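# Push the heat sealer's loaded drawer shut until sealed

## Task

Slide the heat sealer's loaded drawer all the way closed so the sealer locks it and runs its cycle. At the end the indicator light has to show blue, the seal sheet must still sit centred and squarely aligned on the plate, and the sealing frame must still rest on top of the sheet. None of this counts if it holds only because the robot is pressing or holding something. Finally, release everything and move the arm away.

## Robot and tools

ROBOT. There is a single arm with six joints and a two-finger gripper. The only camera is cam_wrist (896x504 pixels), mounted on the wrist. Joint order everywhere, in commands and in results, is: waist, shoulder, elbow, wrist pitch, wrist yaw, wrist roll. After these come the gripper values.

SCENE FRAME. The origin is on the table surface directly under the arm's base. +z is up, and +y is to the left when facing along +x. The base itself may sit slightly tilted relative to the table.

THE SEALER. Once the drawer is fully in and stays there, the sealer locks it and starts a cycle by itself. Light colours: green means ready, amber means locked and cycling, blue means sealed, and red means the drawer is not completely closed or the cycle failed. To retry, pull the drawer out until the light turns green, then push it fully in again. The sealer is loose on the table. By the end it must be no more than about a finger's width from its starting spot, still upright and barely rotated. Push gently and in line with the drawer. Occasionally something may briefly tug a held part or nudge a loose object. Knocking anything off the table ends the scene.

SIGN REVERSAL. Shoulder, elbow and wrist roll use the opposite sign from the URDF, both in what you send and in what results report. The stated URDF ranges are: waist -2.618 to 3.054, shoulder 0.000 to 3.142, elbow 0.000 to 3.142, wrist pitch -1.571 to 1.571, wrist yaw -1.571 to 1.571, wrist roll -2.094 to 2.094. In your own numbers, shoulder and elbow therefore run from -3.142 to 0, and wrist roll keeps its symmetric range. The real end of any joint may differ from the stated one by up to 0.036 rad in either direction.

execute_actions(actions). This takes a list of actions. Each action is a table of up to 15 rows, and each row lasts one control step of 1/30 s. If a table has fewer than 15 rows, its last row is repeated until the action's 15 steps are used up. A row holds 7 numbers, each in [-1, 1]:
- the first six are joint offsets, in joint order. They are measured from the joint angles at the start of that action, not from the previous row. For the first action of a call, the start is the latest angles reported in this scene.
- one unit of offset equals 1.202 rad for the waist, 1.258 for the shoulder, 1.238 for the elbow, 2.073 for the wrist pitch, and 2.022 each for wrist yaw and wrist roll.
- the seventh number is the gripper opening, and it is absolute: +1 is fully open, -1 is closed.
An action is refused if it would push a joint more than 0.036 rad outward beyond its range. If the first action fails this check, or any action is malformed, nothing in the call runs. A joint aimed past its real end is stopped at that end, and the result then says "joint sent to its limit". Do not read the absence of that line as proof of free room. Calling with an empty list simply returns the current state and images.

move(target, speed, blocking). target is one row of 7 numbers with the same layout and scale as above. Its six offsets are counted from the "Joint positions" in this scene's most recent result that showed them. All joints travel in step, so the gripper traces a curve. speed is the top speed, in rad/s (0.01 to 2, default 0.5), of the joint with the farthest to travel. A path lasts between 0.5 and 10 s and is cut off at 10 s. Moves do not slow for obstacles. Faster contact strikes harder, and aiming beyond the contact point presses harder. The gripper value is applied at the start. With blocking=false, the result comes back after 0.5 s and the arm keeps going. Until some result shows that move has ended, call wait or stop before sending anything else. The extra "move:" line gives the outcome (done, off_target, moving, held, fault), limits=held or limits=none, and the joint furthest from its target.

wait(seconds). Runs for 0 to 10 s while the last command is held, and returns early if a running move finishes. stop() brakes a running move, and faster motion needs more room to stop. zoom_image(camera, region) gives an enlarged view of cam_wrist's latest image. region is [x0, y0, x1, y1] in pixels, with (0,0) at the top-left, and at most 504x504. finished_scene(scene) ends the given scene (1 or 2) permanently and reports success. Replying without any tool call ends every remaining scene.

RESULTS. "Joint positions" and "Joint velocities" are listed in joint order (rad, rad/s), followed by the finger-pad gap (m, m/s). The gap is 0.094 m when fully open. "Joint targets" shows where the joints are currently being driven. grip_measured is the measured opening on the command scale and can be off by about 1 mm. "joint command not followed" means a clearance check altered or blocked the targets, and mounting blocks or posts count as part of the arm. FAULT and MOTOR HOT lines report stops and heating.

MOTION LIMITS. At every step, each joint target stays within a set lead of the measured angle: waist 0.202, shoulder 0.258, elbow 0.238, wrist pitch 0.573, wrist yaw and roll 0.522 rad. Targets are also scaled back if they would put the gripper more than 70 mm from where it actually is. As a result, large offsets may take several actions. If you send zero offsets, the arm may sag, so command it back to the angles you want.

GRIPPING. To hold something, command an opening roughly 0.03 below grip_measured. Each pad pushes with up to about 50-62 N, and parts thinner than 2 mm are gripped more weakly.

HEAT AND TIME. Holding loads heats the motors. A warning appears at 75 °C, the arm stops for 10 s at 90 °C, and at 100 °C the arm goes limp and falls. The robot keeps holding its last command while you think. Aim for short, smooth motions with little effort, and avoid drops, slams and hard pushes.

Each tool is called as name(argument=value, ...), one argument or row to a line, values as JSON.

## Session

I'll start by looking at the current state.

execute_actions(
  actions=[],
)

Scene clock: 0.00 s.
grip_measured=+1.000
Joint names: [waist, shoulder, elbow, wrist pitch, wrist yaw, wrist roll]
Joint positions: [ 1.291 -1.938 -0.875 -0.291  0.557  1.059  0.094]
Joint velocities: [-0.002 -0.007  0.022 -0.037 -0.022 -0.007  0.   ]
Joint targets: [1.302 -1.934 -0.880 -0.294 0.547 1.058]

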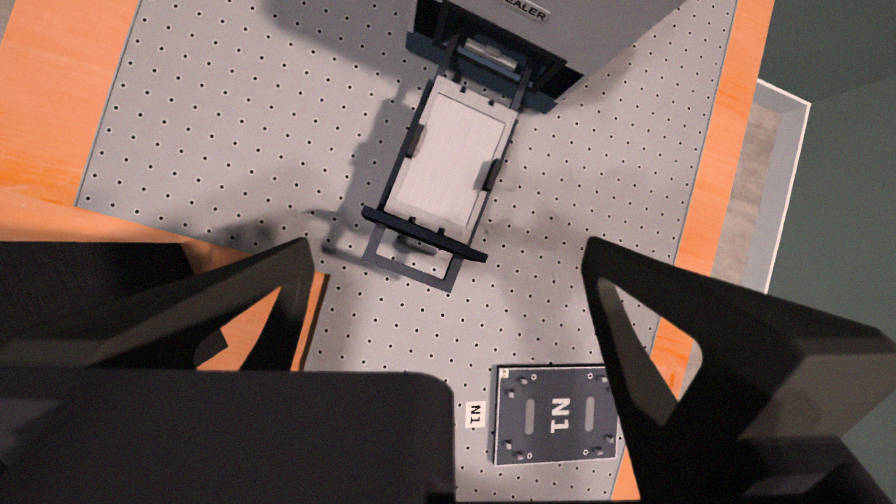

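zoom_image(
  camera="cam_wrist",
  region=[330, 0, 630, 310],
)

zoom_image(
  camera="cam_wrist",
  region=[0, 0, 450, 400],
)

Region (330, 0, 630, 310) of cam_wrist's 896x504 image, scaled by 1.626, with more detail than that image has; it fills the left 488 columns of this view, and the rest is white.

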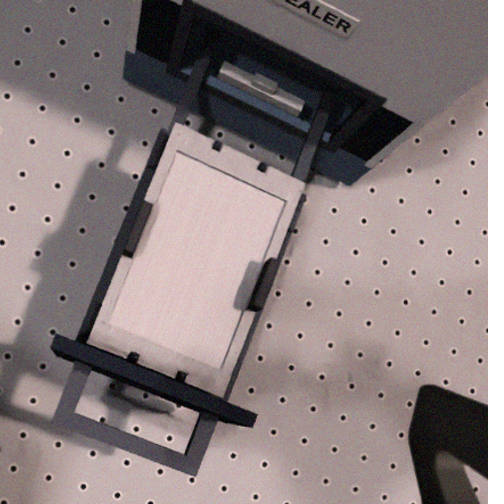

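Region (0, 0, 450, 400) of cam_wrist's 896x504 image, scaled by 1.120, with more detail than that image has.

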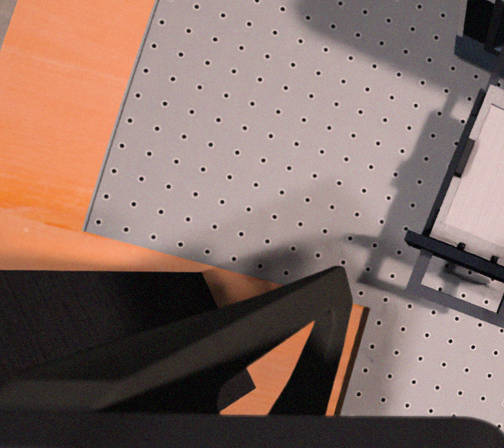

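move(
  target=[0, 0, 0, 0, 0, -0.25, 1],
  speed=1.0,
)

Scene clock: 31.43 s.
grip_measured=+1.000
Joint names: [waist, shoulder, elbow, wrist pitch, wrist yaw, wrist roll]
Joint positions: [ 1.291 -1.938 -0.875 -0.291  0.557  0.559  0.094]
Joint velocities: [ 0.007 -0.022 -0.007 -0.022 -0.022  0.037  0.   ]
Joint targets: [1.291 -1.938 -0.875 -0.291 0.557 0.553]
move: done; limits=none; farthest joint: the wrist roll, 0.005 radians from its target (0.505 radians at the start)

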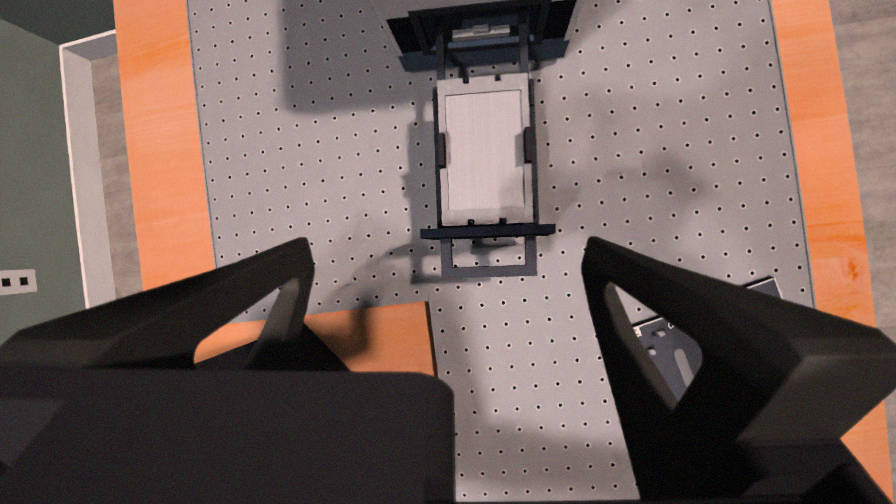

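move(
  target=[0, 0, 0, 0.0965, 0, 0, 1],
  speed=0.6,
)

move(
  target=[0, 0, 0, 0, -0.1, 0, 1],
  speed=0.6,
)

Scene clock: 44.80 s.
grip_measured=+1.000
Joint names: [waist, shoulder, elbow, wrist pitch, wrist yaw, wrist roll]
Joint positions: [ 1.291 -1.938 -0.875 -0.099  0.557  0.558  0.094]
Joint velocities: [-0.002 -0.002  0.012 -0.051  0.007  0.066  0.   ]
Joint targets: [1.291 -1.938 -0.875 -0.091 0.557 0.559]
move: done; limits=none; farthest joint: the wrist pitch, 0.008 radians from its target (0.200 radians at the start)

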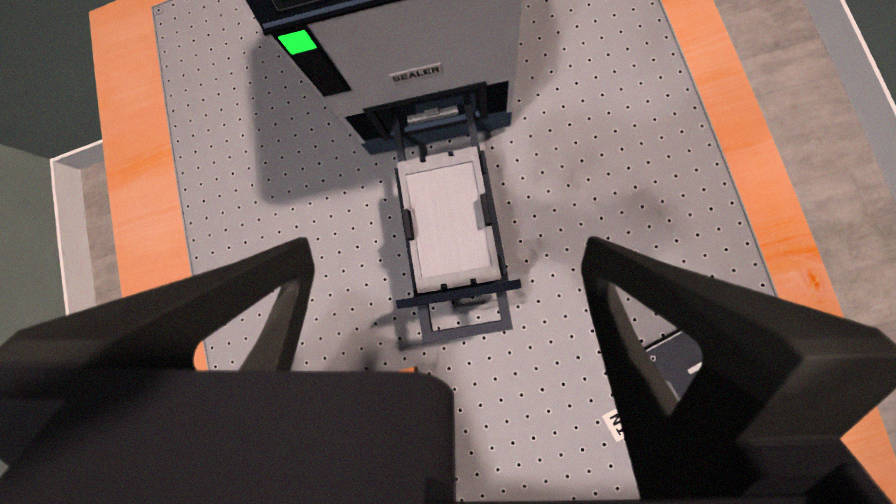

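Scene clock: 45.93 s.
grip_measured=+1.000
Joint names: [waist, shoulder, elbow, wrist pitch, wrist yaw, wrist roll]
Joint positions: [ 1.291 -1.938 -0.875 -0.099  0.375  0.558  0.094]
Joint velocities: [ 0.007 -0.012 -0.007 -0.007  0.007  0.081  0.   ]
Joint targets: [1.291 -1.938 -0.875 -0.099 0.354 0.558]
move: done; limits=none; farthest joint: the wrist yaw, 0.020 radians from its target (0.202 radians at the start)

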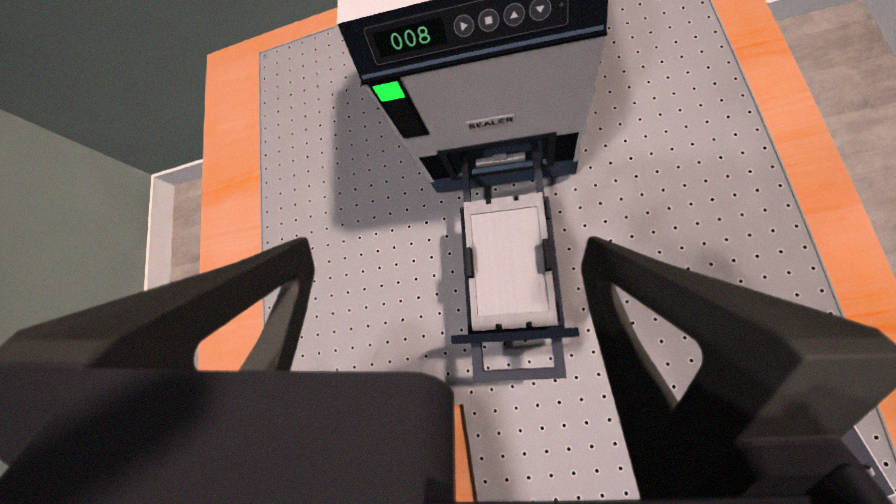

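zoom_image(
  camera="cam_wrist",
  region=[330, 0, 630, 250],
)

zoom_image(
  camera="cam_wrist",
  region=[400, 170, 650, 420],
)

Region (330, 0, 630, 250) of cam_wrist's 896x504 image, scaled by 1.680, with more detail than that image has.

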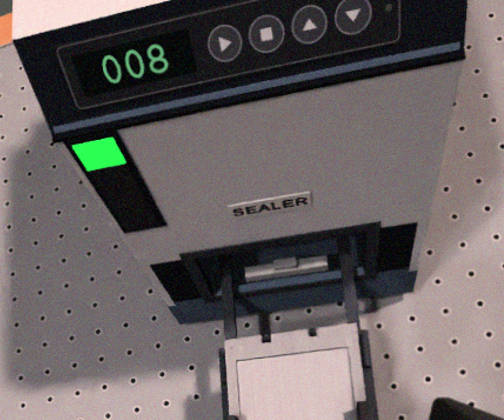

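Region (400, 170, 650, 420) of cam_wrist's 896x504 image, scaled by 2.016, with more detail than that image has.

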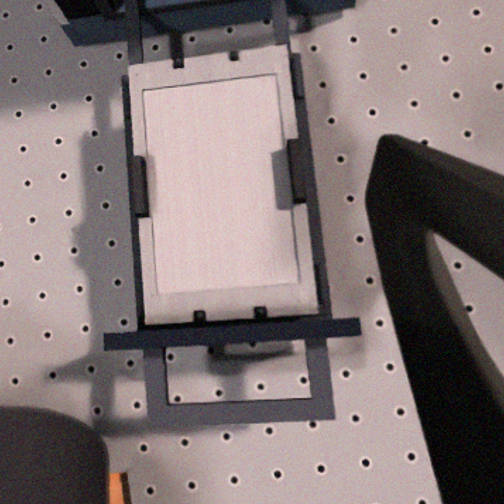

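move(
  target=[-0.285, -0.024, 0.161, 0.163, -0.113, 0.191, 1],
  speed=0.6,
)

Scene clock: 123.53 s.
grip_measured=+1.000
Joint names: [waist, shoulder, elbow, wrist pitch, wrist yaw, wrist roll]
Joint positions: [ 0.941 -1.956 -0.688  0.231  0.169  0.937  0.094]
Joint velocities: [-0.017  0.002  0.007 -0.037 -0.007 -0.037  0.   ]
Joint targets: [0.948 -1.969 -0.676 0.239 0.146 0.944]
move: off_target; limits=none; farthest joint: the wrist yaw, 0.023 radians from its target (0.228 radians at the start)

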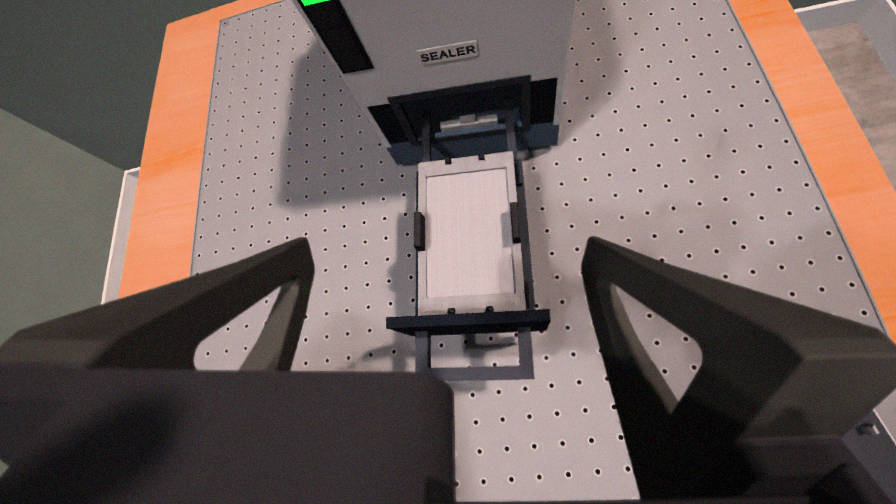

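move(
  target=[-0.421, -0.05, 0.256, 0.25, -0.19, 0.292, 1],
  speed=0.6,
)

Scene clock: 128.90 s.
grip_measured=+1.000
Joint names: [waist, shoulder, elbow, wrist pitch, wrist yaw, wrist roll]
Joint positions: [ 0.436 -2.    -0.389  0.742 -0.19   1.521  0.094]
Joint velocities: [ 0.007  0.002  0.017  0.007  0.007 -0.007  0.   ]
Joint targets: [0.435 -2.019 -0.371 0.749 -0.215 1.527]
move: off_target; limits=none; farthest joint: the wrist yaw, 0.025 radians from its target (0.384 radians at the start)

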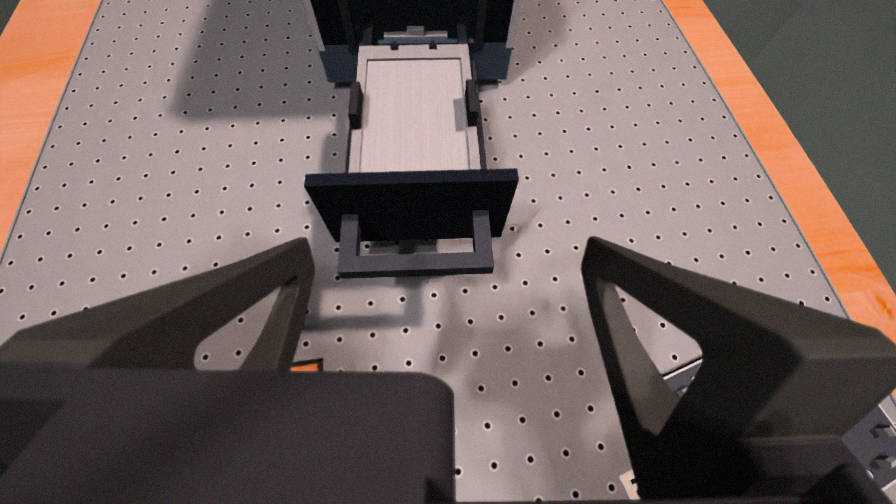

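zoom_image(
  camera="cam_wrist",
  region=[280, 0, 560, 300],
)

zoom_image(
  camera="cam_wrist",
  region=[300, 250, 640, 504],
)

Region (280, 0, 560, 300) of cam_wrist's 896x504 image, scaled by 1.680, with more detail than that image has; it fills the left 470 columns of this view, and the rest is white.

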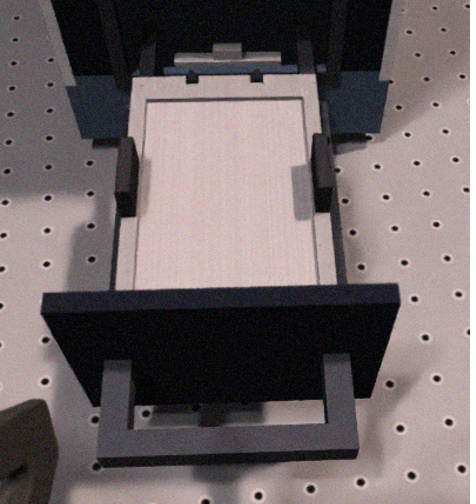

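Region (300, 250, 640, 504) of cam_wrist's 896x504 image, scaled by 1.482, with more detail than that image has; it fills the top 377 rows of this view, and the rest is white.

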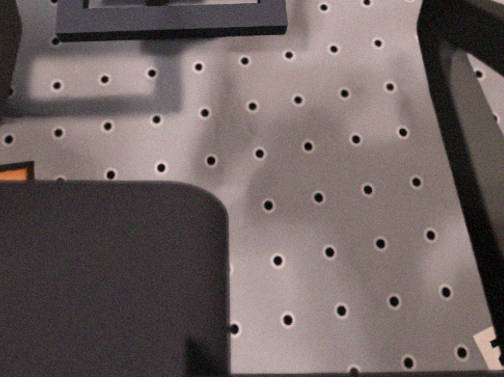

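move(
  target=[-0.041, -0.315, -0.187, 0.056, -0.0245, 0.032, -0.15],
  speed=0.4,
)

Scene clock: 174.17 s.
grip_measured=-0.147
Joint names: [waist, shoulder, elbow, wrist pitch, wrist yaw, wrist roll]
Joint positions: [ 0.39  -2.378 -0.604  0.851 -0.215  1.58   0.04 ]
Joint velocities: [-0.007  0.012  0.002 -0.037 -0.081 -0.022  0.001]
Joint targets: [0.387 -2.396 -0.620 0.858 -0.240 1.586]
move: off_target; limits=none; farthest joint: the wrist yaw, 0.024 radians from its target (0.049 radians at the start)

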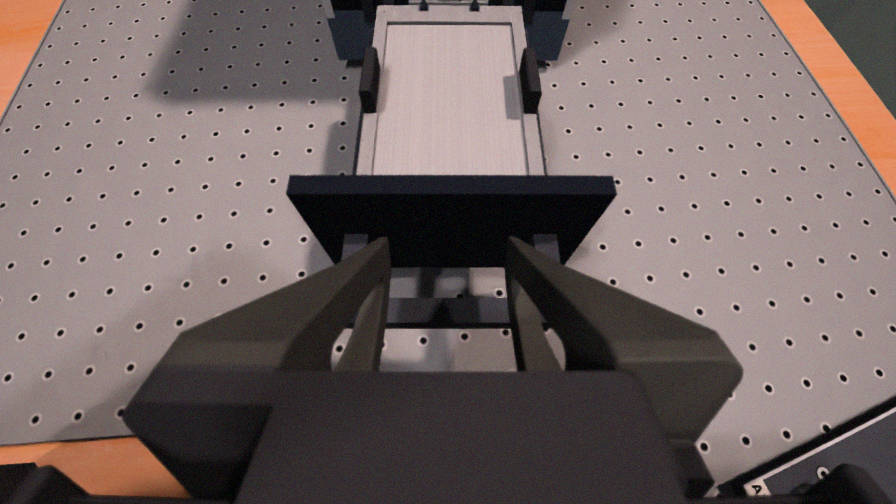

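move(
  target=[-0.010, -0.050, -0.0485, 0.0043, -0.0148, 0.005, -0.15],
  speed=0.15,
)

Scene clock: 206.27 s.
grip_measured=-0.147
Joint names: [waist, shoulder, elbow, wrist pitch, wrist yaw, wrist roll]
Joint positions: [ 0.38  -2.421 -0.649  0.854 -0.22   1.584  0.04 ]
Joint velocities: [-0.022 -0.002  0.017 -0.022  0.037  0.066  0.001]
Joint targets: [0.378 -2.441 -0.664 0.860 -0.245 1.590]
move: off_target; limits=none; farthest joint: the wrist yaw, 0.025 radians from its target (0.029 radians at the start)

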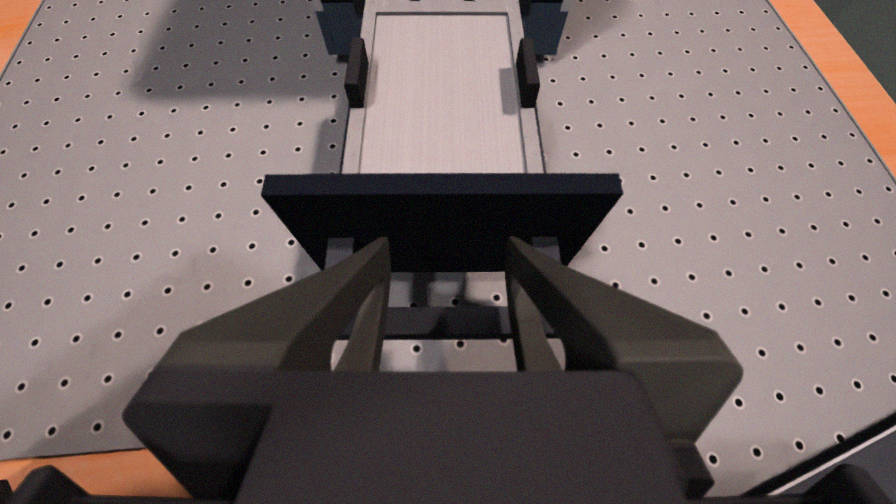

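move(
  target=[0.1131, -0.1129, -0.1082, 0.012, 0.0297, -0.0485, -0.15],
  speed=0.08,
)

Scene clock: 214.47 s.
grip_measured=-0.147
Joint names: [waist, shoulder, elbow, wrist pitch, wrist yaw, wrist roll]
Joint positions: [ 0.491 -2.54  -0.766  0.876 -0.142  1.494  0.04 ]
Joint velocities: [-0.007  0.002 -0.007  0.007 -0.037 -0.022  0.   ]
Joint targets: [0.516 -2.563 -0.783 0.879 -0.160 1.486]
move: off_target; limits=none; farthest joint: the waist, 0.025 radians from its target (0.136 radians at the start)

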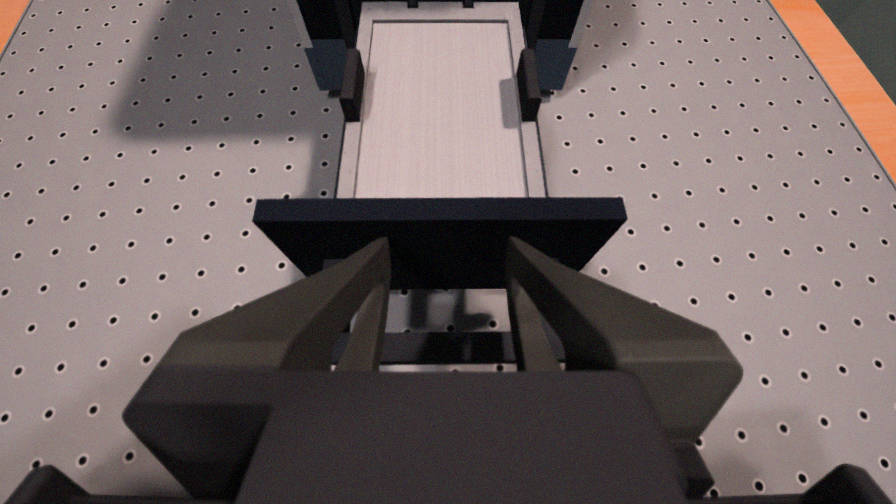

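move(
  target=[0.099, -0.1073, -0.1276, -0.0174, 0.0257, -0.043, -0.15],
  speed=0.12,
)

Scene clock: 221.80 s.
grip_measured=-0.147
Joint names: [waist, shoulder, elbow, wrist pitch, wrist yaw, wrist roll]
Joint positions: [ 0.584 -2.654 -0.907  0.858 -0.074  1.415  0.04 ]
Joint velocities: [-0.007  0.002 -0.002 -0.037  0.081 -0.095  0.001]
Joint targets: [0.610 -2.675 -0.924 0.840 -0.090 1.407]
move: off_target; limits=none; farthest joint: the waist, 0.026 radians from its target (0.119 radians at the start)

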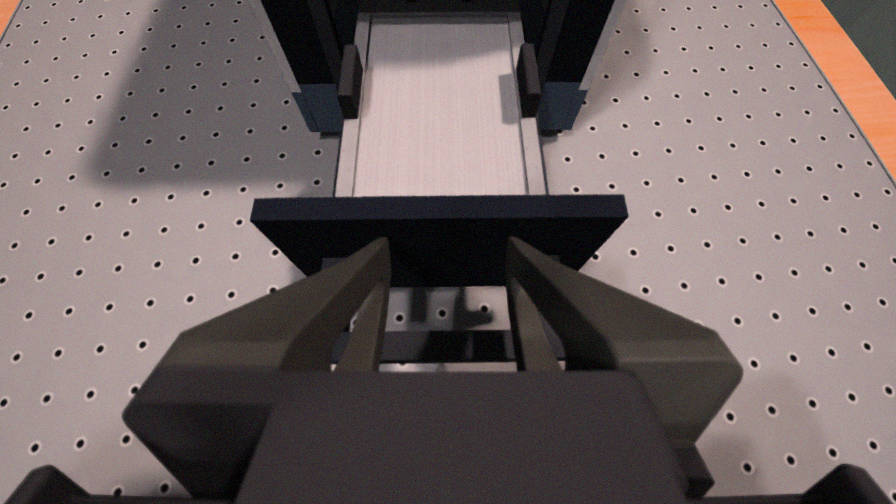

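move(
  target=[0.0932, -0.1025, -0.1454, -0.040, 0.0183, -0.0366, -0.15],
  speed=0.14,
)

Scene clock: 227.50 s.
grip_measured=-0.147
Joint names: [waist, shoulder, elbow, wrist pitch, wrist yaw, wrist roll]
Joint positions: [ 0.67  -2.762 -1.069  0.795 -0.019  1.347  0.04 ]
Joint velocities: [-0.002  0.007  0.012  0.007 -0.022  0.022  0.   ]
Joint targets: [0.696 -2.783 -1.087 0.775 -0.036 1.341]
move: off_target; limits=none; farthest joint: the waist, 0.026 radians from its target (0.112 radians at the start)

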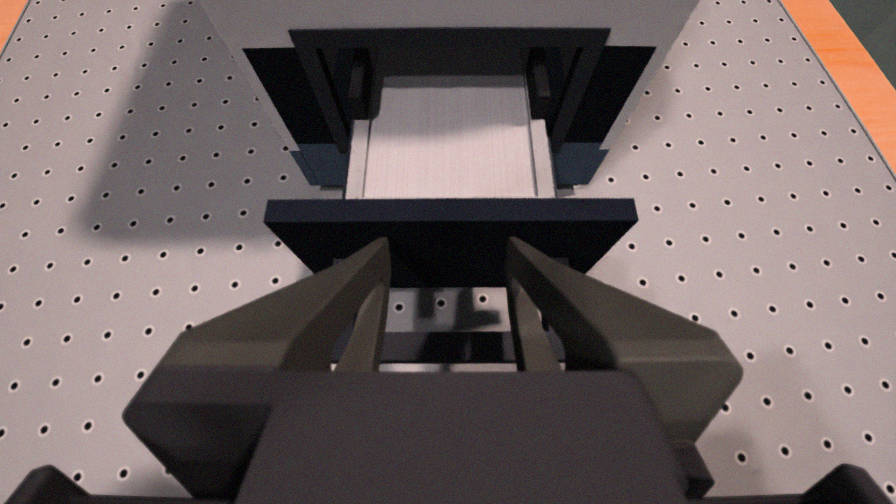

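move(
  target=[0.0799, -0.1033, -0.164, -0.0449, 0.0143, -0.0302, -0.15],
  speed=0.15,
)

Scene clock: 237.00 s.
grip_measured=-0.147
Joint names: [waist, shoulder, elbow, wrist pitch, wrist yaw, wrist roll]
Joint positions: [ 0.737 -2.872 -1.253  0.72   0.028  1.293  0.04 ]
Joint velocities: [-0.012 -0.012  0.007  0.007 -0.007  0.022  0.001]
Joint targets: [0.766 -2.892 -1.272 0.702 0.010 1.286]
move: off_target; limits=none; farthest joint: the waist, 0.029 radians from its target (0.096 radians at the start)

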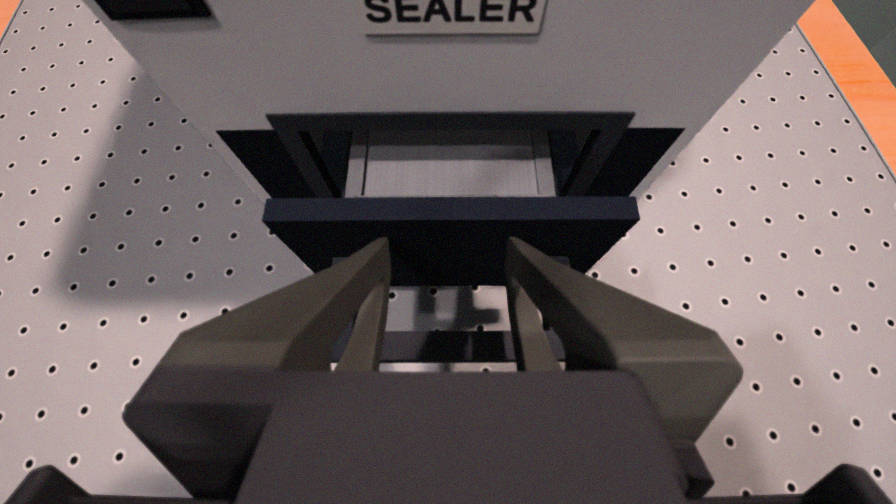

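move(
  target=[0.0499, -0.062, -0.0985, -0.0309, 0.001, -0.0158, -0.15],
  speed=0.1,
)

Scene clock: 242.73 s.
grip_measured=-0.147
Joint names: [waist, shoulder, elbow, wrist pitch, wrist yaw, wrist roll]
Joint positions: [ 0.767 -2.93  -1.355  0.672  0.051  1.267  0.04 ]
Joint velocities: [-0.002  0.017  0.002 -0.022  0.007  0.037  0.001]
Joint targets: [0.797 -2.950 -1.375 0.656 0.030 1.261]
move: off_target; limits=none; farthest joint: the waist, 0.030 radians from its target (0.060 radians at the start)

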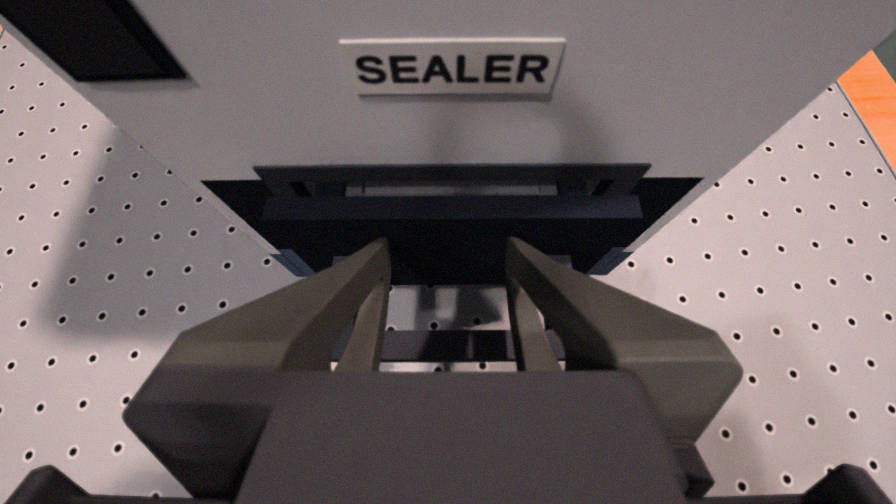

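move(
  target=[0.0341, -0.0326, -0.0477, -0.0164, -0.0089, -0.0069, -0.15],
  speed=0.05,
)

Scene clock: 248.03 s.
grip_measured=-0.147
Joint names: [waist, shoulder, elbow, wrist pitch, wrist yaw, wrist roll]
Joint positions: [ 0.776 -2.951 -1.394  0.653  0.055  1.258  0.04 ]
Joint velocities: [-0.007 -0.012  0.007 -0.051  0.007  0.037 -0.001]
Joint targets: [0.808 -2.970 -1.414 0.638 0.033 1.253]
move: off_target; limits=none; farthest joint: the waist, 0.032 radians from its target (0.041 radians at the start)

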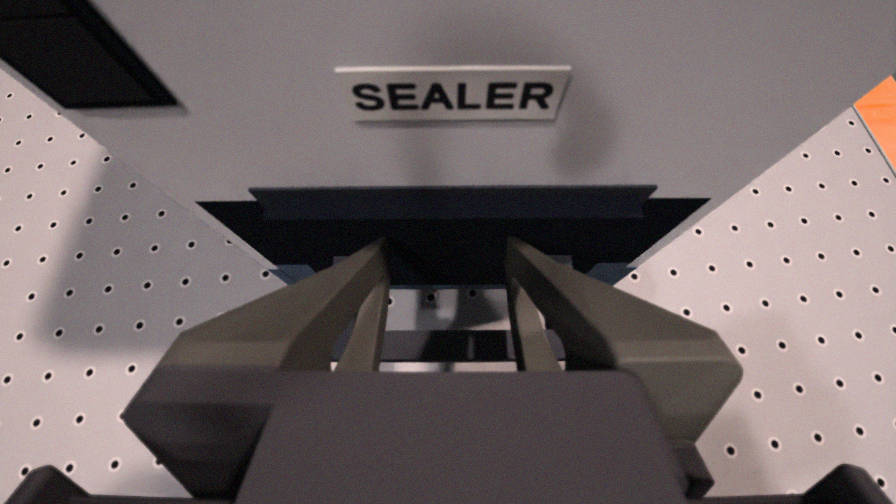

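move(
  target=[0.0324, -0.0254, -0.0355, -0.0125, -0.0089, -0.005, -0.15],
  speed=0.05,
)

zoom_image(
  camera="cam_wrist",
  region=[180, 150, 460, 300],
)

Scene clock: 253.43 s.
grip_measured=-0.147
Joint names: [waist, shoulder, elbow, wrist pitch, wrist yaw, wrist roll]
Joint positions: [ 0.781 -2.955 -1.406  0.638  0.068  1.251  0.04 ]
Joint velocities: [-0.002  0.002 -0.007 -0.007 -0.007  0.037 -0.001]
Joint targets: [0.816 -2.983 -1.438 0.627 0.037 1.248]
move: off_target; limits=none; farthest joint: the waist, 0.034 radians from its target (0.038 radians at the start)

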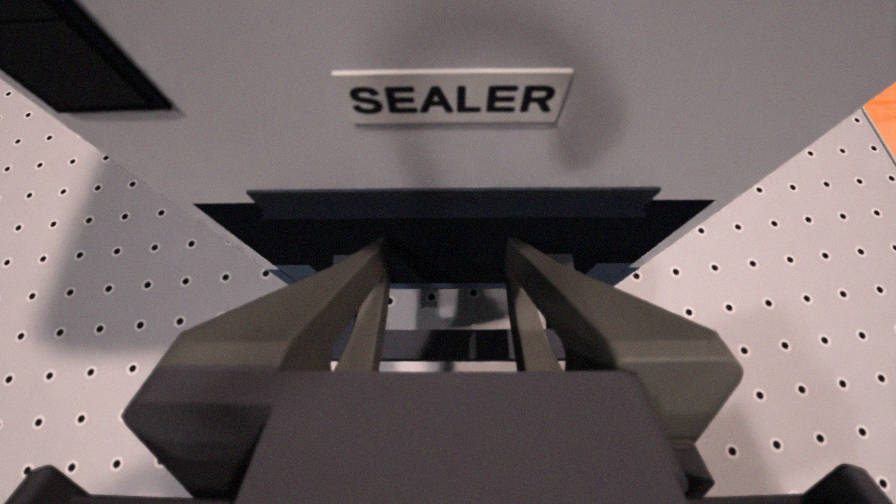

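Region (180, 150, 460, 300) of cam_wrist's 896x504 image, scaled by 1.800, with more detail than that image has; it fills the top 270 rows of this view, and the rest is white.

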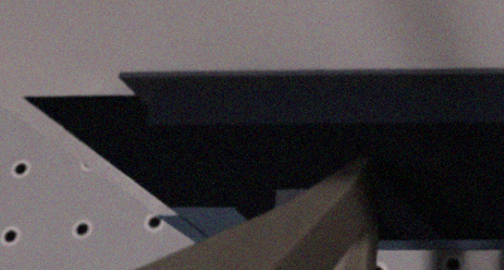

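move(
  target=[-0.164, 0.239, 0.403, 0.106, -0.2186, 0.081, -0.15],
  speed=0.5,
)

Scene clock: 262.43 s.
grip_measured=-0.147
Joint names: [waist, shoulder, elbow, wrist pitch, wrist yaw, wrist roll]
Joint positions: [ 0.581 -2.672 -0.927  0.851 -0.35   1.409  0.04 ]
Joint velocities: [ 0.017  0.012 -0.002 -0.007 -0.051  0.051 -0.   ]
Joint targets: [0.584 -2.654 -0.908 0.858 -0.374 1.415]
move: off_target; limits=none; farthest joint: the wrist yaw, 0.024 radians from its target (0.442 radians at the start)

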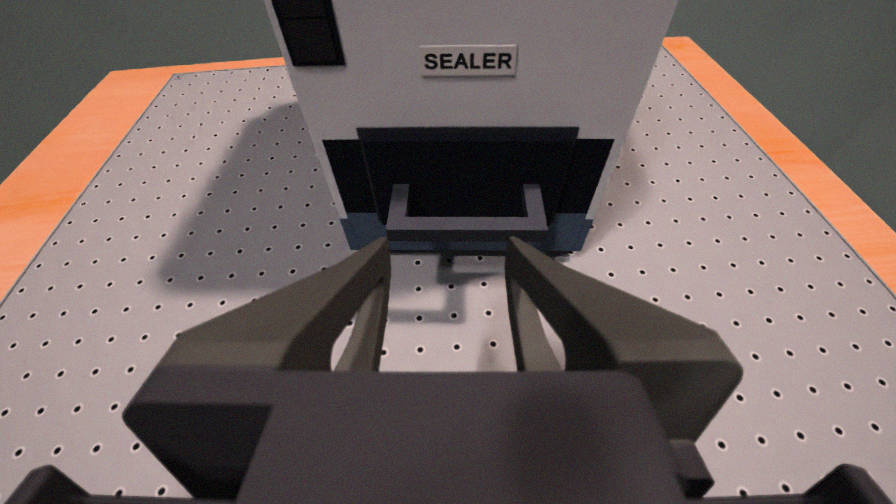

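move(
  target=[-0.05, 0.375, 0.305, -0.024, -0.085, 0.02, -0.15],
  speed=0.6,
)

Scene clock: 267.23 s.
grip_measured=-0.147
Joint names: [waist, shoulder, elbow, wrist pitch, wrist yaw, wrist roll]
Joint positions: [ 0.523 -2.215 -0.569  0.816 -0.497  1.443  0.04 ]
Joint velocities: [-0.017  0.012  0.027 -0.081  0.022  0.022 -0.002]
Joint targets: [0.521 -2.200 -0.549 0.802 -0.522 1.449]
move: off_target; limits=none; farthest joint: the wrist yaw, 0.025 radians from its target (0.172 radians at the start)

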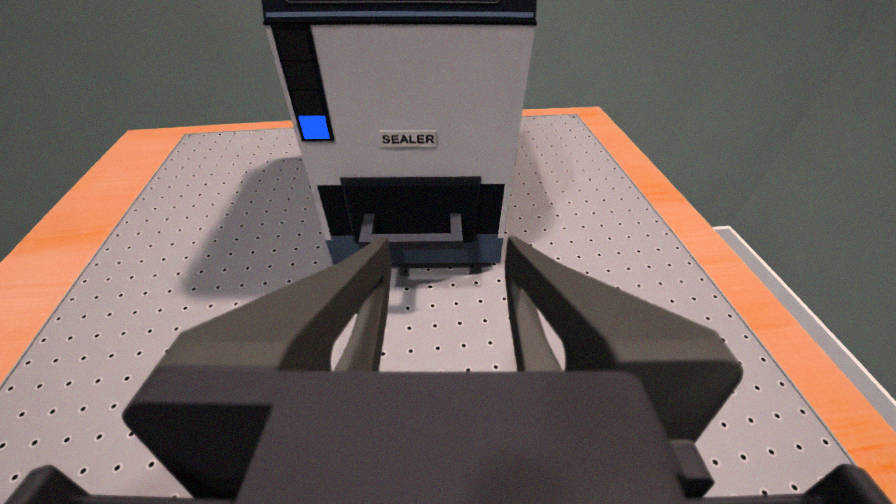

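The light is blue, the drawer is in, and the arm is clear.

finished_scene(
  scene=1,
)

The scene is finished: the task was done.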